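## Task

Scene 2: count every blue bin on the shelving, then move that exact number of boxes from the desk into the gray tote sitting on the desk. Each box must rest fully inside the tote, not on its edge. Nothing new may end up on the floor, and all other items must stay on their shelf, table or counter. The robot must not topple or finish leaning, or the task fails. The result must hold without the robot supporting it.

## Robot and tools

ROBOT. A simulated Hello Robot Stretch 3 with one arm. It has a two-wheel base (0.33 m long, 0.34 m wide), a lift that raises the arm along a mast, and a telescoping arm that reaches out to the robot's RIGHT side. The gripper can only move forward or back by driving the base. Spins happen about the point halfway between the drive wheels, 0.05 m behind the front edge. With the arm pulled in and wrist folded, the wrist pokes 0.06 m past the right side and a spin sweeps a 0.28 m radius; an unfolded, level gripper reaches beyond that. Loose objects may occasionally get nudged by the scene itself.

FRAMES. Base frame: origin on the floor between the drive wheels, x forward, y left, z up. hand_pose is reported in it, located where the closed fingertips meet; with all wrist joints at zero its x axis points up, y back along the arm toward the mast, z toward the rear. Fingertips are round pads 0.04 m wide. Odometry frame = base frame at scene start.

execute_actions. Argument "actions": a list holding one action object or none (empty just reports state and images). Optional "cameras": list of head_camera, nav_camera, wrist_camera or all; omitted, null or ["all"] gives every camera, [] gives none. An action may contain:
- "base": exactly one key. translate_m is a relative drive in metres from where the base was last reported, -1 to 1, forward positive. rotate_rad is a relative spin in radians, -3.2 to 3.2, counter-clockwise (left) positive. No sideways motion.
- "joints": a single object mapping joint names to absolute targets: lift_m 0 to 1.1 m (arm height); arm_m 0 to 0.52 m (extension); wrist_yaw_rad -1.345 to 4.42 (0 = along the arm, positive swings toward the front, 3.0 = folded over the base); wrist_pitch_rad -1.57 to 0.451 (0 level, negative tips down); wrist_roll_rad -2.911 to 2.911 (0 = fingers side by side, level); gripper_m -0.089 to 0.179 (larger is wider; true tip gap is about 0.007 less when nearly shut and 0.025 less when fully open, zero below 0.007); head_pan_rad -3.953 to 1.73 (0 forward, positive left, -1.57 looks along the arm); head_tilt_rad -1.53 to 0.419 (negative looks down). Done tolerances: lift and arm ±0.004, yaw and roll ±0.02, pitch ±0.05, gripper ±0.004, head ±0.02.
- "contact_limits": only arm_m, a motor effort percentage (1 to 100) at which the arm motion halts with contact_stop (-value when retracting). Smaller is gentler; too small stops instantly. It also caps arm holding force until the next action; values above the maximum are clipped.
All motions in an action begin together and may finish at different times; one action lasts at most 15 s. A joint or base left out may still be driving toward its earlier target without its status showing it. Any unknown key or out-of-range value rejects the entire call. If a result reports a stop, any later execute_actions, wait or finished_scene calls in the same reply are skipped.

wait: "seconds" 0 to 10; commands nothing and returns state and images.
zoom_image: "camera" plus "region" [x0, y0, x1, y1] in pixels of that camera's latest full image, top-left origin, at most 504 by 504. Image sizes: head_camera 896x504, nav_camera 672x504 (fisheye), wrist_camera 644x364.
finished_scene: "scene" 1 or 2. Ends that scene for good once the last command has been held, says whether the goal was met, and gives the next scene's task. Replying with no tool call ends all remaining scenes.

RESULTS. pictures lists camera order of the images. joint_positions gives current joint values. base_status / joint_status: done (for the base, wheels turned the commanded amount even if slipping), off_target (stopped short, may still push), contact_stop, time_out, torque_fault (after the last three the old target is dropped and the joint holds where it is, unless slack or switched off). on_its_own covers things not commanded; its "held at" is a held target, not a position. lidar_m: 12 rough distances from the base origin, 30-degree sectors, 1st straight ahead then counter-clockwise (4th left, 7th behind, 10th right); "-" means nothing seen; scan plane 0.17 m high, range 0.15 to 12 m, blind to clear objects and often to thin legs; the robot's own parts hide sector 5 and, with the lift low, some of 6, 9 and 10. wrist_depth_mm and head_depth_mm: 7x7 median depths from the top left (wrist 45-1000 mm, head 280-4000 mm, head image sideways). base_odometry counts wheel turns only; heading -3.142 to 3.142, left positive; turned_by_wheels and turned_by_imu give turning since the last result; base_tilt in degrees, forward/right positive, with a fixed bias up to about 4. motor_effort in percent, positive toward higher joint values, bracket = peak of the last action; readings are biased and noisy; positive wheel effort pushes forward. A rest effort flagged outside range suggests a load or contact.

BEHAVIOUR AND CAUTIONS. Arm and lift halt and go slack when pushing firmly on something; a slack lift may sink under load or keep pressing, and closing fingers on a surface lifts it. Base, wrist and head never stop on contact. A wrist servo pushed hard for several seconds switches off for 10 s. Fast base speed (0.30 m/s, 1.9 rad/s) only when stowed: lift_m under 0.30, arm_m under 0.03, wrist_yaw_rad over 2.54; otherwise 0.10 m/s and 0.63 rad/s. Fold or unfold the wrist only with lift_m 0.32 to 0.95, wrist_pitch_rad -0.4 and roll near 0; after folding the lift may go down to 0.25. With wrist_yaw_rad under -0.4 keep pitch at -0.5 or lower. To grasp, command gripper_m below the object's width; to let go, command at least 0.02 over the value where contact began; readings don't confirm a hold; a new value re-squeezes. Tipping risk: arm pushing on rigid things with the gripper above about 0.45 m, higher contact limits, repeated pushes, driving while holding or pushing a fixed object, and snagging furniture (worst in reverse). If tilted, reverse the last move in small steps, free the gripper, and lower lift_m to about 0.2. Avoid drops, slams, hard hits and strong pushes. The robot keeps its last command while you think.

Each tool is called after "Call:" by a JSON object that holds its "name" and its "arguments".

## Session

Call:
{"name": "execute_actions", "arguments": {"actions": []}}

Scene clock: 0.00 s.
base_odometry: x=+0.000 y=+0.000 heading=+0.000 (m, m, rad; odometry frame)
turned_by_wheels: +0.000 (rad since the last result)
turned_by_imu: +0.000 (rad since the last result)
base_tilt: forward=+0.7 right=-1.4 (deg)
lidar_m: 0.89 0.71 0.70 0.76 1.15 2.71 1.64 1.15 1.60 1.71 1.60 1.60
head_depth_mm: 1843 2025 1914 1852 1783 1733 1634 / 1815 2163 1656 1631 1598 1550 1506 / 1817 2211 1385 1352 1321 1299 1262 / 1805 1205 1181 1147 1123 1109 1087 / 1712 1037 1017 1005 982 965 955 / 1568 913 897 885 875 862 847 / 830 813 805 792 784 772 765
base_status: not commanded
joint_positions: lift_m=+0.485 arm_m=+0.002 wrist_yaw_rad=+3.036 wrist_pitch_rad=-0.443 wrist_roll_rad=-0.007 gripper_m=+0.037 head_pan_rad=+0.008 head_tilt_rad=+0.003
joint_status: not commanded
motor_effort: left_wheel=+0 right_wheel=+0 lift_m=+27 arm_m=-1 wrist_yaw_rad=+0 wrist_pitch_rad=+6 wrist_roll_rad=+1 gripper_m=+0 head_pan_rad=-1 head_tilt_rad=+1 (%)
hand_pose: x=+0.0021 y=+0.0733 z=+0.4919 quat_wxyz=(+0.191, +0.694, +0.119, +0.683) (m; base frame)
wrist_depth_mm: - - 923 804 692 608 540 / - - - 848 747 650 580 / - - - 946 793 688 615 / - - - - 862 742 645 / 882 900 950 905 869 794 686 / 761 777 - 771 806 769 723 / 650 654 - 663 641 662 673
pictures: head_camera (sideways: a quarter turn clockwise sets it upright), nav_camera (sideways: a quarter turn counterclockwise sets it upright), wrist_camera
Images, in order (width x height): head_camera 896x504, nav_camera 672x504, wrist_camera 644x364.

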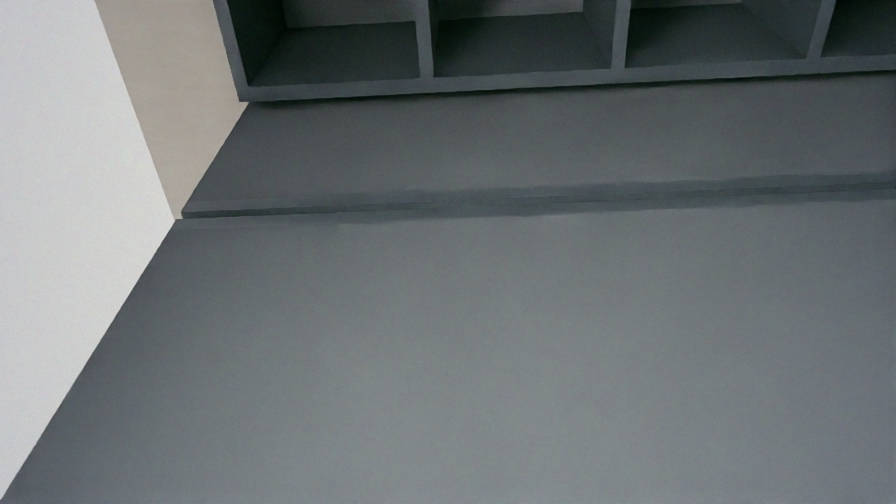

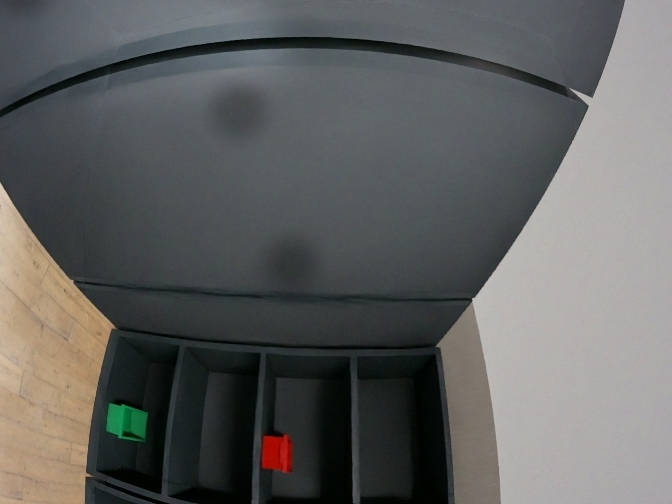

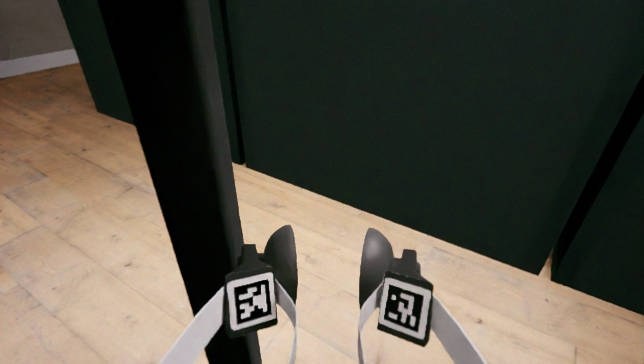

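Call:
{"name": "execute_actions", "arguments": {"actions": [{"joints": {"head_pan_rad": -1.25, "head_tilt_rad": -0.2, "lift_m": 0.38, "wrist_pitch_rad": -0.4}}], "cameras": ["head_camera", "nav_camera"]}}

Call:
{"name": "execute_actions", "arguments": {"actions": [{"joints": {"head_pan_rad": -2.7, "head_tilt_rad": -0.35, "lift_m": 0.27}}], "cameras": ["head_camera", "nav_camera"]}}

Scene clock: 22.87 s.
base_odometry: x=+0.000 y=+0.000 heading=+0.000 (m, m, rad; odometry frame)
turned_by_wheels: +0.000 (rad since the last result)
turned_by_imu: -0.001 (rad since the last result)
base_tilt: forward=+0.6 right=-1.2 (deg)
lidar_m: 0.89 0.71 0.70 0.76 1.14 2.72 1.64 1.15 1.60 1.71 1.60 1.60
head_depth_mm: 1742 1773 1804 1855 1932 1987 1790 / 1952 1995 2064 2137 2185 2202 1787 / 2214 2270 2299 2422 2514 2434 1816 / 2347 1948 2010 2010 2103 2150 1819 / 2186 2083 2200 2232 2249 2377 1834 / 2015 2043 2115 2128 2128 2183 1790 / 1893 1918 1958 1982 2057 2062 1765
base_status: not commanded
joint_positions: lift_m=+0.381 arm_m=+0.002 wrist_yaw_rad=+3.036 wrist_pitch_rad=-0.421 wrist_roll_rad=-0.007 gripper_m=+0.037 head_pan_rad=-1.243 head_tilt_rad=-0.197
joint_status: all done
motor_effort: left_wheel=+0(0) right_wheel=+0(0) lift_m=+15(24) arm_m=-1(0) wrist_yaw_rad=+0(1) wrist_pitch_rad=+8(8) wrist_roll_rad=+1(1) gripper_m=+0(1) head_pan_rad=-4(48) head_tilt_rad=-1(12) (%)
hand_pose: x=+0.0024 y=+0.0760 z=+0.3925 quat_wxyz=(+0.184, +0.696, +0.112, +0.685) (m; base frame)
wrist_depth_mm: - - 906 801 683 610 543 / - - 971 852 743 632 584 / - - - 912 794 676 605 / 943 961 965 941 866 736 644 / 774 772 811 787 785 757 693 / 642 649 - 656 670 657 663 / 559 559 - 555 547 564 562
pictures: head_camera (sideways: a quarter turn clockwise sets it upright), nav_camera (sideways: a quarter turn counterclockwise sets it upright)
Images, in order (width x height): head_camera 896x504, nav_camera 672x504.

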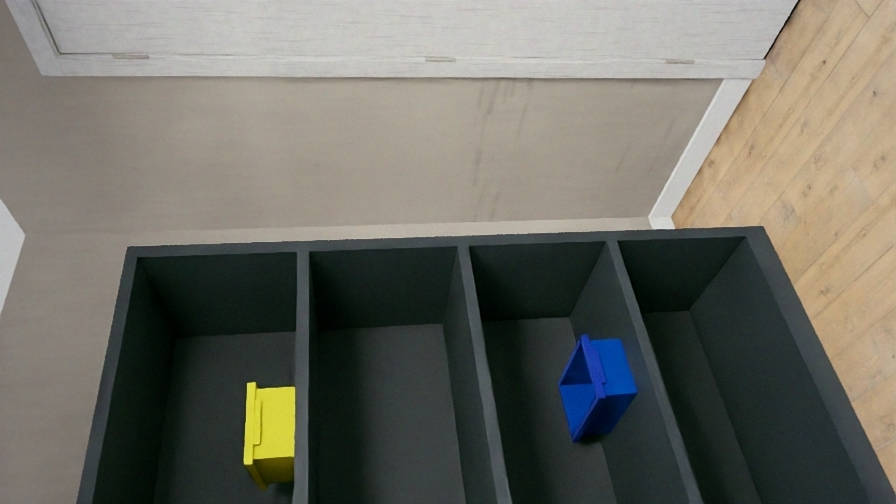

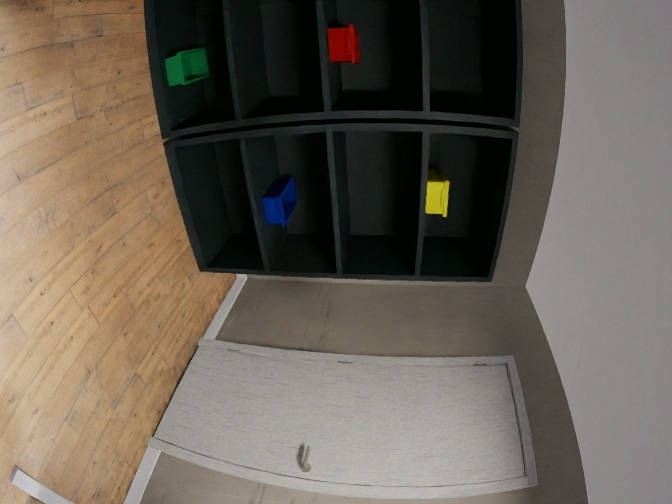

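Scene clock: 24.70 s.
base_odometry: x=+0.000 y=+0.000 heading=+0.000 (m, m, rad; odometry frame)
turned_by_wheels: +0.000 (rad since the last result)
turned_by_imu: -0.001 (rad since the last result)
base_tilt: forward=+0.7 right=-1.3 (deg)
lidar_m: 0.89 0.71 0.70 0.76 1.14 2.72 1.64 1.15 1.60 1.71 1.60 1.61
head_depth_mm: 1902 2043 2145 1782 1408 1877 1527 / 1792 1917 2031 1951 1348 1956 1533 / 1701 1782 1893 1919 1210 1891 1533 / 1608 1694 1775 1836 1157 1908 1552 / 1519 1606 1679 1738 1115 1789 1554 / 1441 1517 1588 1652 1206 1010 1514 / 1377 1449 1510 1581 1255 937 1528
base_status: not commanded
joint_positions: lift_m=+0.271 arm_m=+0.002 wrist_yaw_rad=+3.036 wrist_pitch_rad=-0.421 wrist_roll_rad=-0.007 gripper_m=+0.037 head_pan_rad=-2.693 head_tilt_rad=-0.345
joint_status: all done
motor_effort: left_wheel=+0(0) right_wheel=+1(1) lift_m=+15(16) arm_m=+0(0) wrist_yaw_rad=+1(0) wrist_pitch_rad=+8(8) wrist_roll_rad=+1(1) gripper_m=+0(0) head_pan_rad=-4(48) head_tilt_rad=-2(12) (%)
hand_pose: x=+0.0024 y=+0.0761 z=+0.2826 quat_wxyz=(+0.184, +0.696, +0.112, +0.685) (m; base frame)
wrist_depth_mm: - - 919 803 686 618 545 / - - 990 848 746 643 574 / 985 995 - 904 784 679 602 / 762 746 766 757 765 707 646 / 599 602 632 605 616 624 624 / 509 509 - 532 536 518 521 / 448 - - - 428 444 447
pictures: head_camera (sideways: a quarter turn clockwise sets it upright), nav_camera (sideways: a quarter turn counterclockwise sets it upright)
Images, in order (width x height): head_camera 896x504, nav_camera 672x504.

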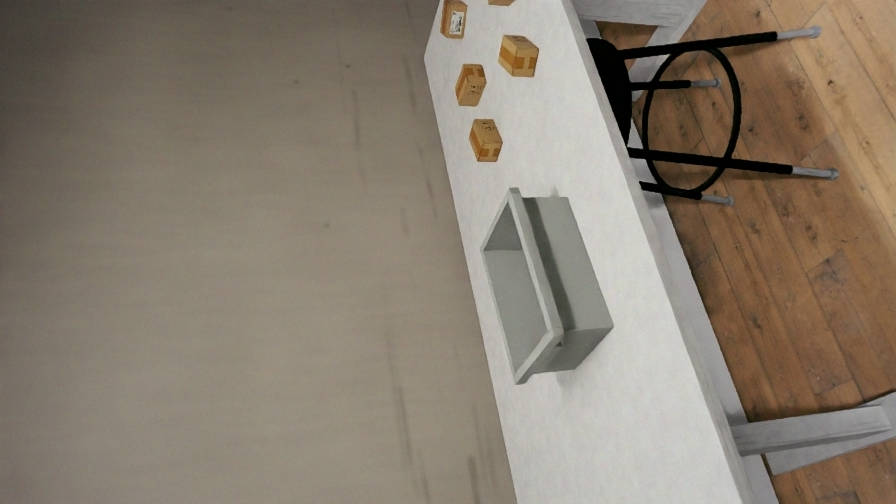

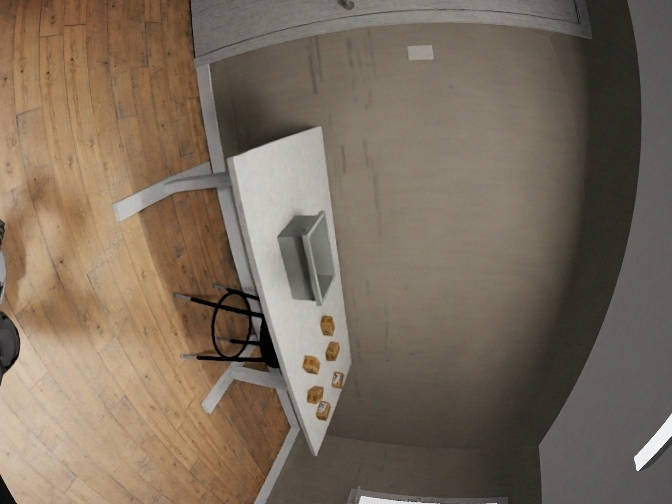

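Call:
{"name": "execute_actions", "arguments": {"actions": [{"base": {"rotate_rad": -0.873}, "joints": {"head_pan_rad": -3.1, "head_tilt_rad": -0.5}}], "cameras": ["nav_camera"]}}

Scene clock: 107.33 s.
base_odometry: x=+0.000 y=+0.000 heading=-0.873 (m, m, rad; odometry frame)
turned_by_wheels: -0.873 (rad since the last result)
turned_by_imu: -0.858 (rad since the last result)
base_tilt: forward=+0.7 right=-1.3 (deg)
lidar_m: 1.60 1.33 0.80 0.70 0.70 0.83 1.52 2.72 1.36 1.15 1.60 1.87
head_depth_mm: 1240 1292 1343 1405 1469 1506 1355 / 1555 1619 1709 1794 1905 1656 1360 / 2445 2664 2887 3005 2165 1680 1358 / 2402 2578 2831 3008 2170 1676 1371 / 2351 2540 2776 2880 2170 1684 1373 / 2315 2481 2699 2861 2164 1686 1377 / 2247 2389 2606 2751 2202 1698 1380
base_status: done
joint_positions: lift_m=+0.271 arm_m=+0.002 wrist_yaw_rad=+3.036 wrist_pitch_rad=-0.421 wrist_roll_rad=-0.007 gripper_m=+0.037 head_pan_rad=-3.093 head_tilt_rad=-0.494
joint_status: all done
motor_effort: left_wheel=+2(9) right_wheel=-1(7) lift_m=+15(15) arm_m=+0(0) wrist_yaw_rad=+0(0) wrist_pitch_rad=+8(8) wrist_roll_rad=+1(1) gripper_m=+0(0) head_pan_rad=-3(33) head_tilt_rad=-1(14) (%)
hand_pose: x=+0.0024 y=+0.0761 z=+0.2826 quat_wxyz=(+0.184, +0.696, +0.112, +0.685) (m; base frame)
wrist_depth_mm: 573 - 660 724 754 839 942 / 616 647 715 768 831 927 - / 659 695 771 839 892 975 - / 690 716 768 765 763 773 788 / 594 601 631 614 617 629 628 / 499 508 - 525 531 518 519 / 450 - - - 429 443 441
pictures: nav_camera (sideways: a quarter turn counterclockwise sets it upright)
Images, in order (width x height): nav_camera 672x504.

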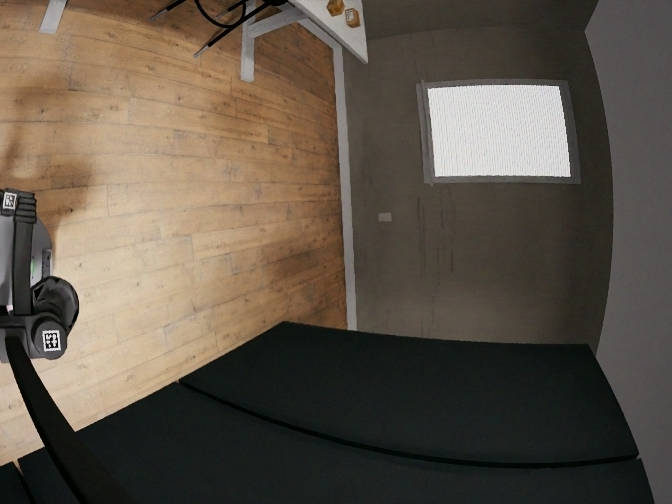

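Call:
{"name": "execute_actions", "arguments": {"actions": [{"base": {"translate_m": -1.0}, "joints": {"head_pan_rad": -1.42, "head_tilt_rad": -0.45}}], "cameras": ["nav_camera", "head_camera"]}}

Scene clock: 124.27 s.
base_odometry: x=-0.643 y=+0.766 heading=-0.873 (m, m, rad; odometry frame)
turned_by_wheels: +0.000 (rad since the last result)
turned_by_imu: -0.006 (rad since the last result)
base_tilt: forward=+0.6 right=-1.3 (deg)
lidar_m: 2.60 0.91 0.54 0.48 0.48 0.57 1.74 1.74 2.06 1.12 1.26 2.15
head_depth_mm: 1622 1745 1880 1524 2154 1720 1392 / 1600 1721 1855 1429 1774 1730 1398 / 1583 1691 1844 1452 2111 1729 1409 / 1569 1675 1815 1459 2013 1688 1409 / 1548 1665 1791 1462 1367 1740 1400 / 1524 1640 1763 1478 1449 1702 1425 / 1509 1615 1736 1404 2052 1768 1415
base_status: done
joint_positions: lift_m=+0.271 arm_m=+0.002 wrist_yaw_rad=+3.036 wrist_pitch_rad=-0.421 wrist_roll_rad=-0.007 gripper_m=+0.037 head_pan_rad=-1.427 head_tilt_rad=-0.458
joint_status: all done
motor_effort: left_wheel=+2(7) right_wheel=-1(8) lift_m=+15(15) arm_m=+0(1) wrist_yaw_rad=+1(1) wrist_pitch_rad=+8(8) wrist_roll_rad=+1(1) gripper_m=+0(0) head_pan_rad=+4(47) head_tilt_rad=+3(6) (%)
hand_pose: x=+0.0024 y=+0.0761 z=+0.2826 quat_wxyz=(+0.184, +0.696, +0.112, +0.685) (m; base frame)
wrist_depth_mm: 402 - 465 493 537 591 647 / 428 452 503 535 584 650 721 / 457 484 541 587 645 712 809 / 494 521 597 637 696 757 780 / 529 563 623 615 620 614 614 / 504 505 - 531 533 514 515 / 443 - - - 432 445 442
pictures: head_camera (sideways: a quarter turn clockwise sets it upright), nav_camera (sideways: a quarter turn counterclockwise sets it upright)
Images, in order (width x height): head_camera 896x504, nav_camera 672x504.

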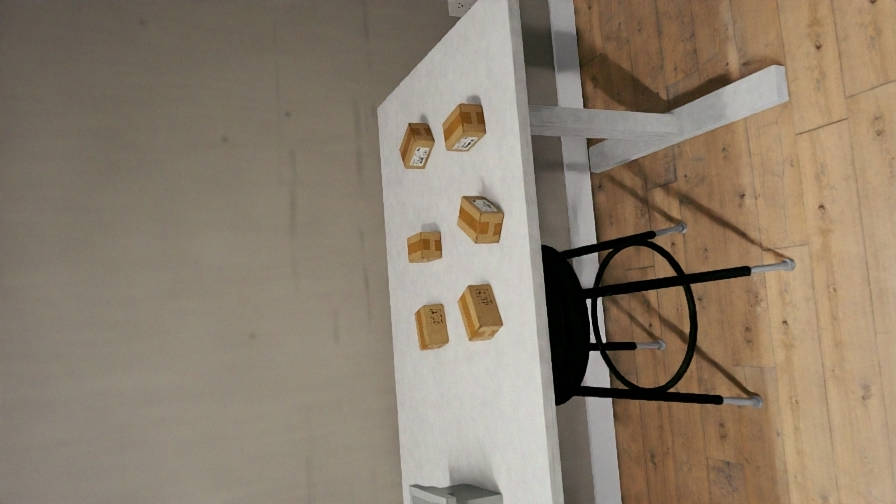

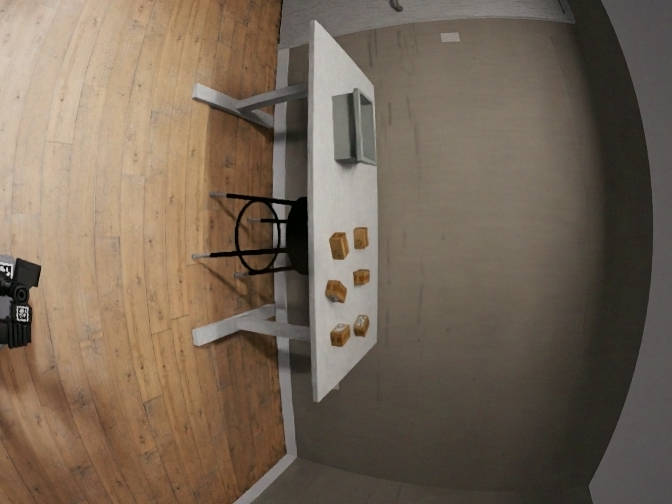

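Call:
{"name": "execute_actions", "arguments": {"actions": [{"base": {"translate_m": -1.0}, "joints": {"head_pan_rad": 1.72, "head_tilt_rad": -0.45}}], "cameras": ["nav_camera"]}}

Scene clock: 143.70 s.
base_odometry: x=-1.285 y=+1.532 heading=-0.873 (m, m, rad; odometry frame)
turned_by_wheels: +0.000 (rad since the last result)
turned_by_imu: -0.006 (rad since the last result)
base_tilt: forward=+0.8 right=-1.4 (deg)
lidar_m: 3.59 0.48 0.36 0.55 1.46 0.87 0.76 0.77 0.91 1.64 1.67 2.05
head_depth_mm: 526 543 561 582 601 624 650 / 1526 1620 1731 1854 827 858 908 / 1496 1625 1750 1895 2064 1731 1397 / 1495 1592 1702 1873 2009 1733 1396 / 1463 1571 1688 1841 1992 1733 1415 / 1451 1559 1674 1817 1971 1774 1435 / 1436 1524 1641 1784 - - -
base_status: done
joint_positions: lift_m=+0.271 arm_m=+0.002 wrist_yaw_rad=+3.036 wrist_pitch_rad=-0.421 wrist_roll_rad=-0.007 gripper_m=+0.037 head_pan_rad=+1.713 head_tilt_rad=-0.457
joint_status: all done
motor_effort: left_wheel=+2(7) right_wheel=-1(9) lift_m=+15(15) arm_m=+0(0) wrist_yaw_rad=+0(0) wrist_pitch_rad=+8(8) wrist_roll_rad=+1(1) gripper_m=+0(0) head_pan_rad=+4(48) head_tilt_rad=+2(3) (%)
hand_pose: x=+0.0024 y=+0.0761 z=+0.2826 quat_wxyz=(+0.184, +0.696, +0.112, +0.685) (m; base frame)
wrist_depth_mm: - - - - 463 344 371 / - - - - 484 372 410 / 988 979 - 886 504 406 461 / 745 741 751 766 525 458 527 / 596 604 630 614 521 522 580 / 507 505 - 532 518 516 520 / 448 - - - 431 445 442
pictures: nav_camera (sideways: a quarter turn counterclockwise sets it upright)
Images, in order (width x height): nav_camera 672x504.

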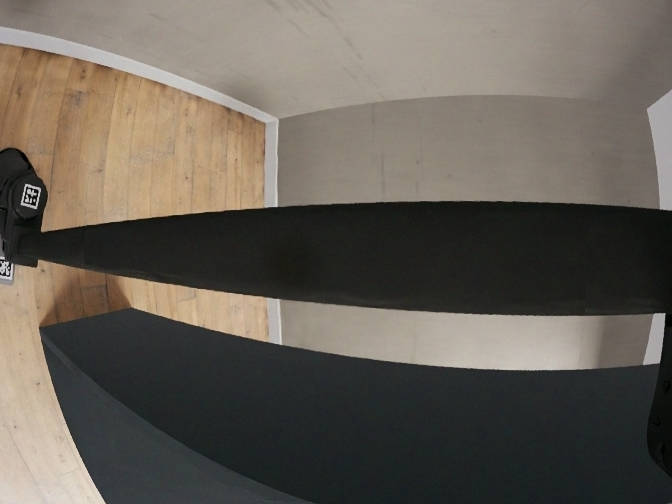

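Call:
{"name": "execute_actions", "arguments": {"actions": [{"base": {"rotate_rad": -1.373}, "joints": {"head_pan_rad": 1.3, "head_tilt_rad": -0.2}}], "cameras": []}}

Scene clock: 175.93 s.
base_odometry: x=-1.285 y=+1.532 heading=-2.246 (m, m, rad; odometry frame)
turned_by_wheels: -1.373 (rad since the last result)
turned_by_imu: -1.348 (rad since the last result)
base_tilt: forward=+0.7 right=-1.3 (deg)
lidar_m: 2.04 1.67 2.35 1.10 0.37 0.36 1.73 1.11 0.80 0.77 0.79 1.06
head_depth_mm: 2910 3202 3292 3363 3215 2393 1767 / 2882 3890 - - 3690 2410 1782 / 2497 - - - 3712 2435 1783 / 2815 - - - 3769 2436 1798 / 2772 3946 3849 3937 3735 2462 1809 / 2795 3743 3884 - 3654 2472 1807 / 2955 3664 3746 3829 3580 2496 1821
base_status: done
joint_positions: lift_m=+0.271 arm_m=+0.002 wrist_yaw_rad=+3.036 wrist_pitch_rad=-0.421 wrist_roll_rad=-0.007 gripper_m=+0.037 head_pan_rad=+1.307 head_tilt_rad=-0.210
joint_status: all done
motor_effort: left_wheel=+2(10) right_wheel=-1(7) lift_m=+16(16) arm_m=-1(0) wrist_yaw_rad=+0(1) wrist_pitch_rad=+8(8) wrist_roll_rad=+1(1) gripper_m=+0(0) head_pan_rad=-4(32) head_tilt_rad=+3(15) (%)
hand_pose: x=+0.0024 y=+0.0761 z=+0.2826 quat_wxyz=(+0.184, +0.696, +0.112, +0.685) (m; base frame)
wrist_depth_mm: 377 - - - - - - / 374 484 - - - - - / 368 487 - - - - - / 366 513 760 765 774 776 792 / 361 514 631 616 620 615 629 / 392 492 - 533 538 519 520 / 417 - - - 430 446 445
pictures: none
No camera images: the call's "cameras" was empty. Leave "cameras" out to get every camera's image.

Call:
{"name": "execute_actions", "arguments": {"actions": [{"base": {"translate_m": -1.0}}], "cameras": ["nav_camera", "head_camera"]}}

Scene clock: 192.27 s.
base_odometry: x=-0.661 y=+2.313 heading=-2.246 (m, m, rad; odometry frame)
turned_by_wheels: +0.000 (rad since the last result)
turned_by_imu: -0.006 (rad since the last result)
base_tilt: forward=+0.7 right=-1.4 (deg)
lidar_m: 2.63 0.37 1.03 1.15 1.06 0.76 0.73 0.75 0.83 0.79 0.81 1.10
head_depth_mm: 1085 514 1136 1111 844 577 504 / 1126 579 1191 1209 815 613 944 / 1081 805 1145 1184 836 1233 1018 / 1052 1066 1110 1146 1145 1222 1151 / 1075 1143 1468 1706 2078 1917 1758 / 2600 2382 2835 3038 3107 2472 1813 / 2923 3624 3743 3827 3892 2508 1814
base_status: done
joint_positions: lift_m=+0.271 arm_m=+0.002 wrist_yaw_rad=+3.036 wrist_pitch_rad=-0.421 wrist_roll_rad=-0.007 gripper_m=+0.037 head_pan_rad=+1.307 head_tilt_rad=-0.210
joint_status: not commanded
motor_effort: left_wheel=+2(7) right_wheel=-2(9) lift_m=+15(15) arm_m=-1(0) wrist_yaw_rad=+1(0) wrist_pitch_rad=+8(8) wrist_roll_rad=+1(1) gripper_m=+0(0) head_pan_rad=-4(5) head_tilt_rad=+3(2) (%)
hand_pose: x=+0.0024 y=+0.0761 z=+0.2826 quat_wxyz=(+0.184, +0.696, +0.112, +0.685) (m; base frame)
wrist_depth_mm: - - - - - - 806 / - - - - - - 321 / 950 986 - - 905 833 338 / 743 750 760 765 714 635 368 / 606 609 636 619 613 505 409 / 498 507 - 529 537 474 462 / 453 - - - 428 442 443
pictures: head_camera (sideways: a quarter turn clockwise sets it upright), nav_camera (sideways: a quarter turn counterclockwise sets it upright)
Images, in order (width x height): head_camera 896x504, nav_camera 672x504.

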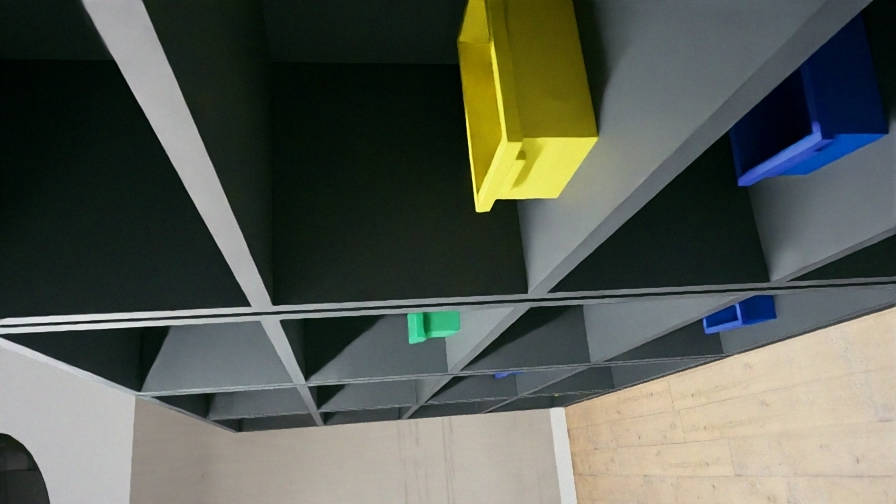

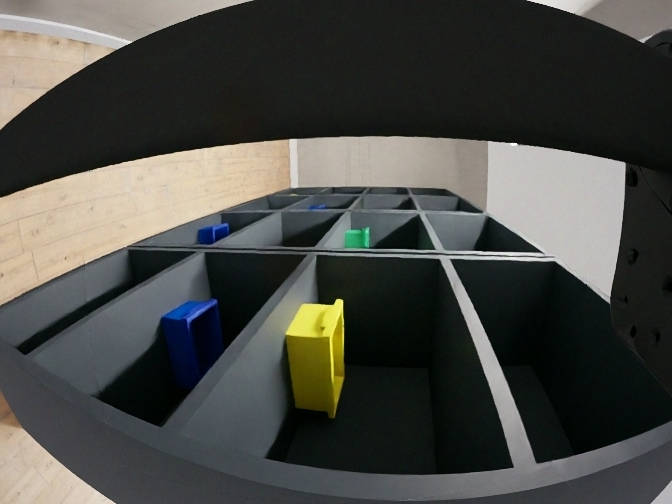

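Call:
{"name": "zoom_image", "arguments": {"camera": "head_camera", "region": [130, 330, 430, 450]}}

Call:
{"name": "zoom_image", "arguments": {"camera": "head_camera", "region": [400, 330, 700, 450]}}

Region (130, 330, 430, 450) of head_camera's 896x504 image, scaled by 1.680, with more detail than that image has; it fills the top 202 rows of this view, and the rest is white.

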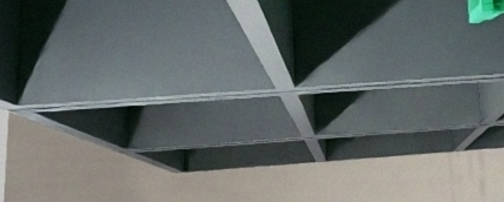

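Region (400, 330, 700, 450) of head_camera's 896x504 image, scaled by 1.680, with more detail than that image has; it fills the top 202 rows of this view, and the rest is white.

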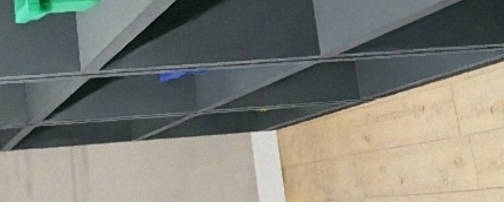

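Call:
{"name": "execute_actions", "arguments": {"actions": [{"base": {"translate_m": -0.39}, "joints": {"head_pan_rad": 1.32, "head_tilt_rad": -0.17}}], "cameras": ["head_camera"]}}

Scene clock: 215.53 s.
base_odometry: x=-0.417 y=+2.618 heading=-2.245 (m, m, rad; odometry frame)
turned_by_wheels: +0.000 (rad since the last result)
turned_by_imu: -0.003 (rad since the last result)
base_tilt: forward=+0.7 right=-1.2 (deg)
lidar_m: 0.97 0.72 1.30 1.47 0.49 0.35 0.33 0.35 0.46 0.80 0.83 1.11
head_depth_mm: 1164 1192 1221 1267 1287 1332 1352 / 1206 1224 1269 1300 1333 1376 1424 / 2340 2091 2132 1938 2229 2159 1817 / 2646 2084 2144 2207 2519 2313 1874 / 2595 3739 3876 3994 3550 2600 1872 / 2536 3770 3885 3937 3991 2610 1870 / 2907 3741 3753 3855 3871 2631 1896
base_status: done
joint_positions: lift_m=+0.271 arm_m=+0.002 wrist_yaw_rad=+3.036 wrist_pitch_rad=-0.421 wrist_roll_rad=-0.007 gripper_m=+0.037 head_pan_rad=+1.313 head_tilt_rad=-0.181
joint_status: all done
motor_effort: left_wheel=+2(6) right_wheel=-2(8) lift_m=+15(15) arm_m=+0(0) wrist_yaw_rad=-1(0) wrist_pitch_rad=+8(8) wrist_roll_rad=+1(1) gripper_m=+1(0) head_pan_rad=+4(5) head_tilt_rad=+4(6) (%)
hand_pose: x=+0.0024 y=+0.0761 z=+0.2826 quat_wxyz=(+0.184, +0.696, +0.112, +0.685) (m; base frame)
wrist_depth_mm: 499 - - - - - - / 488 652 - - - - - / 484 656 - - - 948 851 / 476 656 755 780 759 772 724 / 466 588 624 614 615 619 625 / 443 511 - 531 529 518 523 / 408 - - - 429 444 447
pictures: head_camera (sideways: a quarter turn clockwise sets it upright)
Images, in order (width x height): head_camera 896x504.

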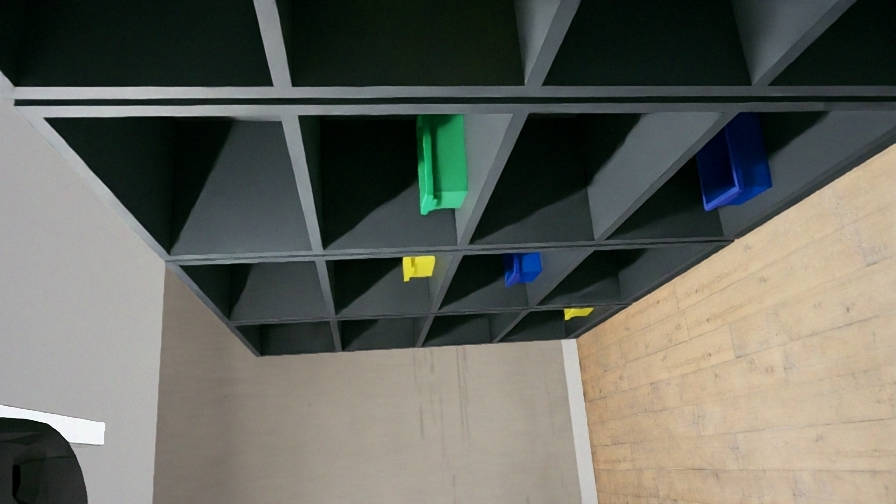

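Call:
{"name": "zoom_image", "arguments": {"camera": "head_camera", "region": [220, 290, 430, 370]}}

Call:
{"name": "zoom_image", "arguments": {"camera": "head_camera", "region": [420, 285, 640, 365]}}

Region (220, 290, 430, 370) of head_camera's 896x504 image, scaled by 2.400, with more detail than that image has; it fills the top 192 rows of this view, and the rest is white.

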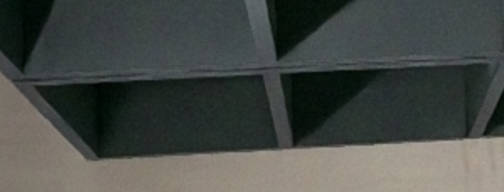

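Region (420, 285, 640, 365) of head_camera's 896x504 image, scaled by 2.291, with more detail than that image has; it fills the top 183 rows of this view, and the rest is white.

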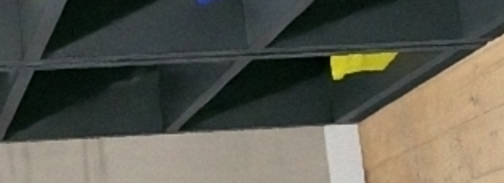

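Call:
{"name": "zoom_image", "arguments": {"camera": "head_camera", "region": [430, 300, 540, 350]}}

Region (430, 300, 540, 350) of head_camera's 896x504 image, scaled by 4.582, with more detail than that image has; it fills the top 229 rows of this view, and the rest is white.

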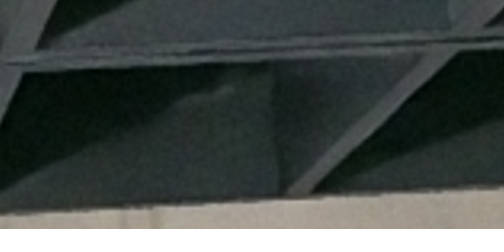

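Call:
{"name": "execute_actions", "arguments": {"actions": [{"base": {"rotate_rad": 1.66}, "joints": {"head_pan_rad": -0.42, "head_tilt_rad": -0.2}}], "cameras": ["head_camera"]}}

Scene clock: 301.87 s.
base_odometry: x=-0.417 y=+2.618 heading=-0.586 (m, m, rad; odometry frame)
turned_by_wheels: +1.660 (rad since the last result)
turned_by_imu: +1.626 (rad since the last result)
base_tilt: forward=+0.7 right=-1.3 (deg)
lidar_m: 1.10 0.45 0.34 0.34 0.35 0.50 0.80 0.85 1.20 0.74 0.72 1.30
head_depth_mm: 1219 1251 1298 1323 1353 1382 1196 / 1165 1210 1230 1273 1305 1335 1395 / 1349 2015 2214 1784 2117 1723 1690 / 2398 2081 2137 2144 2210 2254 1828 / 2700 2769 2959 3061 3082 2473 1844 / 2673 3810 3851 3926 3971 2525 1843 / 2498 3691 3781 3934 3837 2548 1861
base_status: done
joint_positions: lift_m=+0.271 arm_m=+0.002 wrist_yaw_rad=+3.036 wrist_pitch_rad=-0.421 wrist_roll_rad=-0.007 gripper_m=+0.037 head_pan_rad=-0.413 head_tilt_rad=-0.198
joint_status: all done
motor_effort: left_wheel=-2(8) right_wheel=+2(12) lift_m=+16(15) arm_m=-1(1) wrist_yaw_rad=+0(1) wrist_pitch_rad=+8(8) wrist_roll_rad=+0(0) gripper_m=+0(0) head_pan_rad=-4(48) head_tilt_rad=-1(8) (%)
hand_pose: x=+0.0024 y=+0.0761 z=+0.2826 quat_wxyz=(+0.184, +0.696, +0.112, +0.685) (m; base frame)
wrist_depth_mm: 336 - 342 344 348 351 352 / 361 366 370 375 376 382 380 / 391 393 400 403 408 413 416 / 426 430 440 443 445 456 462 / 464 468 474 476 482 490 498 / 491 492 - 509 512 515 518 / 446 - - - 429 443 447
pictures: head_camera (sideways: a quarter turn clockwise sets it upright)
Images, in order (width x height): head_camera 896x504.

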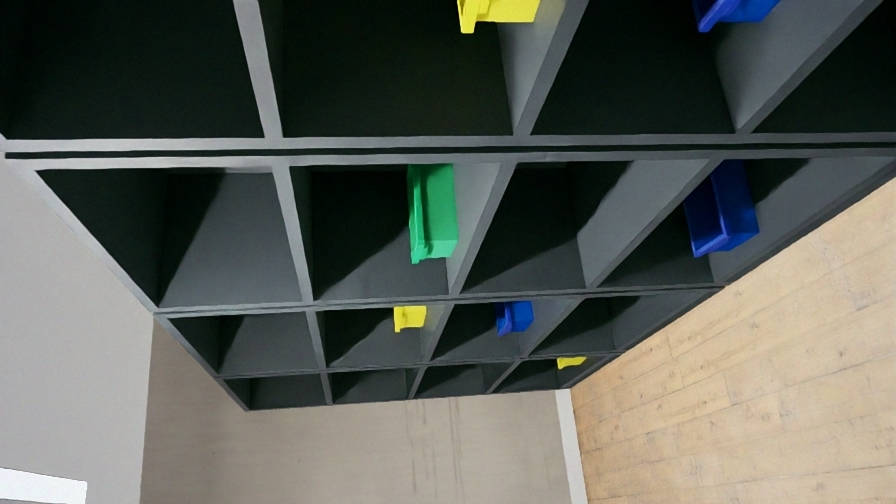

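Call:
{"name": "execute_actions", "arguments": {"actions": [{"base": {"translate_m": 0.9}, "joints": {"head_pan_rad": -0.5, "head_tilt_rad": -0.2}}], "cameras": ["head_camera", "nav_camera"]}}

Scene clock: 315.40 s.
base_odometry: x=+0.333 y=+2.120 heading=-0.586 (m, m, rad; odometry frame)
turned_by_wheels: +0.000 (rad since the last result)
turned_by_imu: +0.001 (rad since the last result)
base_tilt: forward=+0.8 right=-1.3 (deg)
lidar_m: 0.94 0.39 0.29 0.29 0.30 0.43 1.42 0.98 0.97 0.75 0.76 1.16
head_depth_mm: 1349 1393 1433 1335 1174 1434 1149 / 1277 1314 1350 1370 1425 1446 1519 / 1232 1274 1315 1346 1381 1430 1494 / 1683 2182 2234 2040 2110 2215 1781 / 2695 2099 2182 2224 2294 2328 1846 / 2664 2922 2981 3071 3142 2536 1847 / 2625 2834 2934 3003 3032 2562 1856
base_status: done
joint_positions: lift_m=+0.271 arm_m=+0.002 wrist_yaw_rad=+3.036 wrist_pitch_rad=-0.421 wrist_roll_rad=-0.007 gripper_m=+0.037 head_pan_rad=-0.493 head_tilt_rad=-0.198
joint_status: all done
motor_effort: left_wheel=-2(7) right_wheel=+2(10) lift_m=+15(16) arm_m=-1(1) wrist_yaw_rad=+0(0) wrist_pitch_rad=+8(8) wrist_roll_rad=+1(1) gripper_m=+0(0) head_pan_rad=-4(15) head_tilt_rad=-1(1) (%)
hand_pose: x=+0.0024 y=+0.0761 z=+0.2826 quat_wxyz=(+0.184, +0.696, +0.112, +0.685) (m; base frame)
wrist_depth_mm: 293 - 298 304 303 308 310 / 316 319 324 326 331 333 335 / 345 348 350 354 357 363 366 / 372 378 386 390 392 392 401 / 412 418 414 425 431 439 442 / 441 443 - 450 456 473 476 / 446 - - - 432 446 443
pictures: head_camera (sideways: a quarter turn clockwise sets it upright), nav_camera (sideways: a quarter turn counterclockwise sets it upright)
Images, in order (width x height): head_camera 896x504, nav_camera 672x504.

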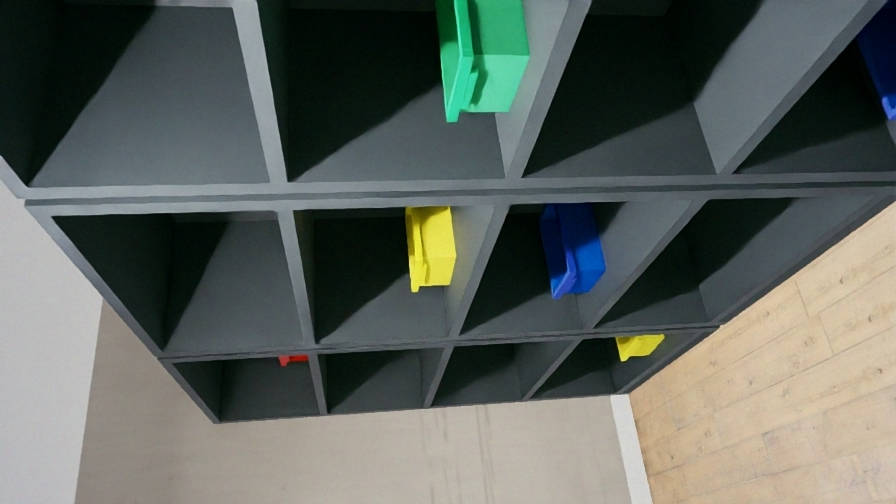

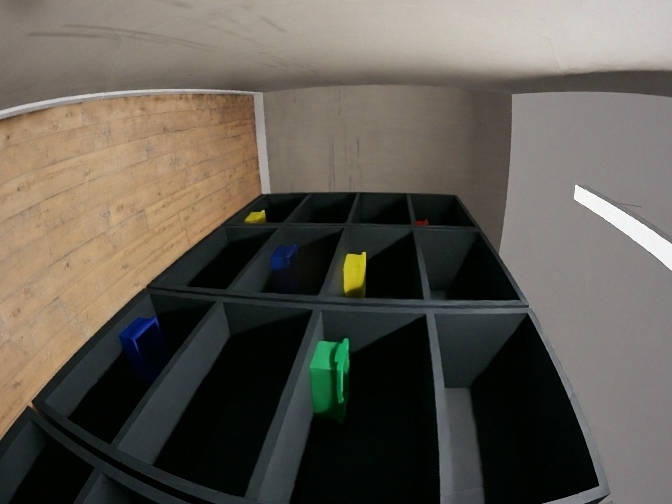

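Call:
{"name": "zoom_image", "arguments": {"camera": "head_camera", "region": [250, 320, 700, 430]}}

Region (250, 320, 700, 430) of head_camera's 896x504 image, scaled by 1.120, with more detail than that image has; it fills the top 123 rows of this view, and the rest is white.

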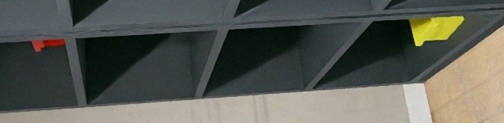

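Call:
{"name": "execute_actions", "arguments": {"actions": [{"base": {"rotate_rad": 0.356}, "joints": {"head_pan_rad": -1.9, "head_tilt_rad": -0.25}}], "cameras": ["nav_camera"]}}

Scene clock: 436.97 s.
base_odometry: x=+0.333 y=+2.120 heading=-0.230 (m, m, rad; odometry frame)
turned_by_wheels: +0.356 (rad since the last result)
turned_by_imu: +0.348 (rad since the last result)
base_tilt: forward=+0.8 right=-1.2 (deg)
lidar_m: 0.47 0.31 0.29 0.29 0.37 0.79 1.73 0.97 1.18 0.76 1.14 2.05
head_depth_mm: 1033 774 1107 1135 798 1236 1002 / 1034 922 1116 1072 807 1217 943 / 1037 895 1119 1075 808 1223 945 / 1045 865 1124 1162 824 1261 980 / 1046 839 1117 1149 833 1092 955 / 734 672 711 719 749 786 816 / 642 664 691 722 751 1247 1001
base_status: done
joint_positions: lift_m=+0.271 arm_m=+0.002 wrist_yaw_rad=+3.036 wrist_pitch_rad=-0.421 wrist_roll_rad=-0.007 gripper_m=+0.037 head_pan_rad=-1.893 head_tilt_rad=-0.247
joint_status: all done
motor_effort: left_wheel=-2(8) right_wheel=+3(8) lift_m=+15(16) arm_m=+0(0) wrist_yaw_rad=+0(0) wrist_pitch_rad=+8(8) wrist_roll_rad=+1(1) gripper_m=+0(1) head_pan_rad=-4(47) head_tilt_rad=-1(4) (%)
hand_pose: x=+0.0024 y=+0.0761 z=+0.2826 quat_wxyz=(+0.184, +0.696, +0.112, +0.685) (m; base frame)
wrist_depth_mm: 414 - 341 319 294 273 253 / 457 435 365 343 317 291 271 / 513 473 401 368 343 312 288 / 571 525 440 408 368 337 310 / 588 564 476 443 398 367 332 / 508 515 - 466 412 392 360 / 444 - - - 434 417 376
pictures: nav_camera (sideways: a quarter turn counterclockwise sets it upright)
Images, in order (width x height): nav_camera 672x504.

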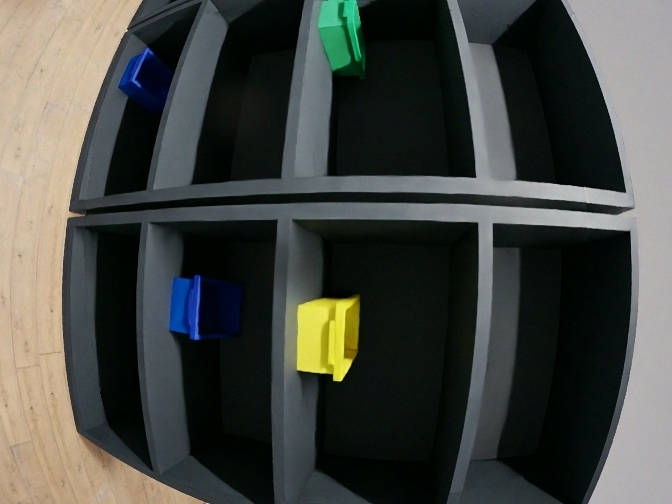

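Count confirmed: 4 blue bins. Backing out of the aisle.

Call:
{"name": "execute_actions", "arguments": {"actions": [{"base": {"translate_m": -1.0}, "joints": {"head_tilt_rad": -0.6}}], "cameras": ["nav_camera"]}}

Scene clock: 447.53 s.
base_odometry: x=-0.641 y=+2.348 heading=-0.230 (m, m, rad; odometry frame)
turned_by_wheels: +0.000 (rad since the last result)
turned_by_imu: -0.006 (rad since the last result)
base_tilt: forward=+0.7 right=-1.4 (deg)
lidar_m: 1.11 0.74 0.68 0.69 0.85 0.78 0.79 0.99 2.11 0.41 0.42 1.17
head_depth_mm: 2607 2841 2868 2470 1882 1517 1269 / 2651 2947 3201 2498 1895 1516 1279 / 2629 2942 3217 2512 1880 1534 1280 / 2674 2904 3217 2534 1936 1538 1281 / 2668 2858 3157 2528 1903 1542 1258 / 2689 2831 3165 2212 897 898 897 / 637 635 639 638 636 637 636
base_status: done
joint_positions: lift_m=+0.271 arm_m=+0.002 wrist_yaw_rad=+3.036 wrist_pitch_rad=-0.421 wrist_roll_rad=-0.007 gripper_m=+0.037 head_pan_rad=-1.893 head_tilt_rad=-0.592
joint_status: all done
motor_effort: left_wheel=-1(11) right_wheel=+2(5) lift_m=+16(16) arm_m=-1(0) wrist_yaw_rad=+0(0) wrist_pitch_rad=+8(8) wrist_roll_rad=+0(1) gripper_m=+0(0) head_pan_rad=-5(4) head_tilt_rad=-2(17) (%)
hand_pose: x=+0.0024 y=+0.0761 z=+0.2826 quat_wxyz=(+0.184, +0.696, +0.112, +0.685) (m; base frame)
wrist_depth_mm: 719 - 746 698 638 601 553 / 741 862 801 750 698 636 585 / 737 878 868 797 742 684 632 / 732 758 749 770 747 713 669 / 602 601 632 613 621 614 622 / 507 511 - 529 532 516 514 / 448 - - - 430 445 447
pictures: nav_camera (sideways: a quarter turn counterclockwise sets it upright)
Images, in order (width x height): nav_camera 672x504.

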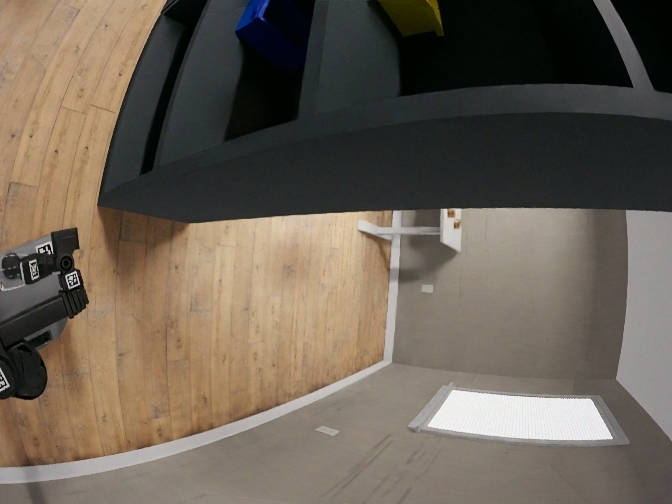

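Call:
{"name": "execute_actions", "arguments": {"actions": [{"base": {"rotate_rad": -2.012}, "joints": {"head_pan_rad": 0.2, "head_tilt_rad": -0.5}}], "cameras": []}}

Scene clock: 465.67 s.
base_odometry: x=-0.641 y=+2.348 heading=-2.242 (m, m, rad; odometry frame)
turned_by_wheels: -2.012 (rad since the last result)
turned_by_imu: -1.976 (rad since the last result)
base_tilt: forward=+0.8 right=-1.3 (deg)
lidar_m: 2.68 0.41 1.08 1.17 1.00 0.71 0.68 0.70 0.82 0.78 0.81 1.08
head_depth_mm: 2603 2803 3030 2927 2090 1635 1347 / 2614 2853 3111 2932 2105 1653 1351 / 2648 2860 3080 2932 2119 1648 1357 / 2680 2901 3181 2900 2120 1651 1353 / 2735 2952 3197 2922 2032 1522 1111 / 2632 674 687 699 714 727 741 / 509 517 525 532 539 547 554
base_status: done
joint_positions: lift_m=+0.271 arm_m=+0.002 wrist_yaw_rad=+3.036 wrist_pitch_rad=-0.421 wrist_roll_rad=-0.007 gripper_m=+0.037 head_pan_rad=+0.193 head_tilt_rad=-0.507
joint_status: all done
motor_effort: left_wheel=+2(11) right_wheel=-1(7) lift_m=+16(15) arm_m=-1(1) wrist_yaw_rad=+0(0) wrist_pitch_rad=+8(8) wrist_roll_rad=+1(1) gripper_m=+0(1) head_pan_rad=+3(46) head_tilt_rad=+2(5) (%)
hand_pose: x=+0.0024 y=+0.0761 z=+0.2826 quat_wxyz=(+0.184, +0.696, +0.112, +0.685) (m; base frame)
wrist_depth_mm: - - - - - - 851 / - - - - - - 861 / 924 979 - - 903 828 369 / 745 758 757 764 739 624 389 / 599 603 631 606 615 552 429 / 503 508 - 535 535 502 480 / 449 - - - 427 444 445
pictures: none
No camera images: the call's "cameras" was empty. Leave "cameras" out to get every camera's image.

Call:
{"name": "execute_actions", "arguments": {"actions": [{"base": {"translate_m": 1.0}, "joints": {"head_pan_rad": 0.66, "head_tilt_rad": -0.4}}], "cameras": ["head_camera"]}}

Scene clock: 482.80 s.
base_odometry: x=-1.262 y=+1.565 heading=-2.242 (m, m, rad; odometry frame)
turned_by_wheels: +0.000 (rad since the last result)
turned_by_imu: +0.001 (rad since the last result)
base_tilt: forward=+0.7 right=-1.3 (deg)
lidar_m: 2.09 1.67 2.39 0.92 0.34 0.37 1.68 1.10 0.79 0.76 0.78 1.06
head_depth_mm: 1827 1937 2049 1731 2181 1815 1447 / 1925 2036 2181 1757 2381 1786 1453 / 2037 2204 2330 1880 2350 1823 1453 / 2197 2340 2482 1944 2228 1826 1462 / 2315 2493 2667 2878 2481 1840 1464 / 2513 2686 2915 2537 2494 1850 1481 / 2691 2913 3262 3353 2524 1865 1490
base_status: done
joint_positions: lift_m=+0.271 arm_m=+0.002 wrist_yaw_rad=+3.036 wrist_pitch_rad=-0.421 wrist_roll_rad=-0.007 gripper_m=+0.037 head_pan_rad=+0.653 head_tilt_rad=-0.408
joint_status: all done
motor_effort: left_wheel=+1(11) right_wheel=-1(6) lift_m=+15(15) arm_m=-1(1) wrist_yaw_rad=-1(0) wrist_pitch_rad=+8(8) wrist_roll_rad=+0(1) gripper_m=-1(0) head_pan_rad=+4(34) head_tilt_rad=+1(7) (%)
hand_pose: x=+0.0024 y=+0.0761 z=+0.2826 quat_wxyz=(+0.184, +0.696, +0.112, +0.685) (m; base frame)
wrist_depth_mm: 311 - - - - - - / 310 405 - - - - - / 312 399 - - - - - / 333 425 751 758 764 773 778 / 362 418 632 608 618 619 631 / 399 446 - 531 527 516 522 / 431 - - - 429 445 446
pictures: head_camera (sideways: a quarter turn clockwise sets it upright)
Images, in order (width x height): head_camera 896x504.

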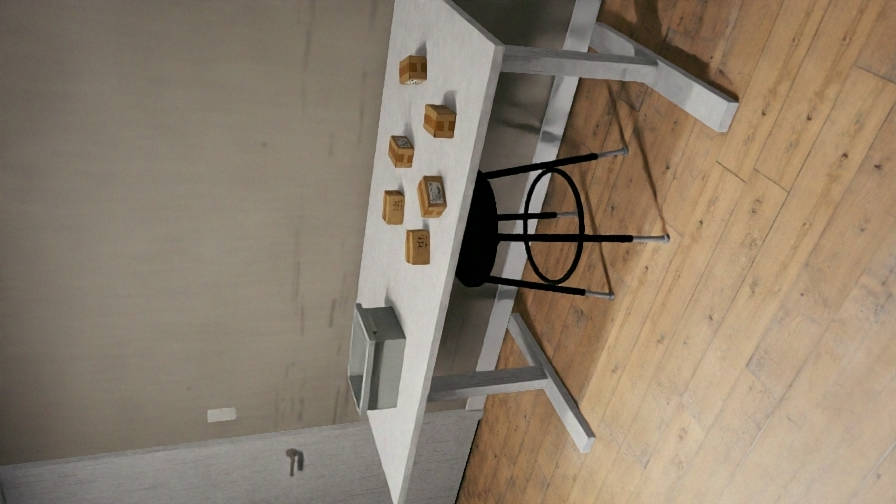

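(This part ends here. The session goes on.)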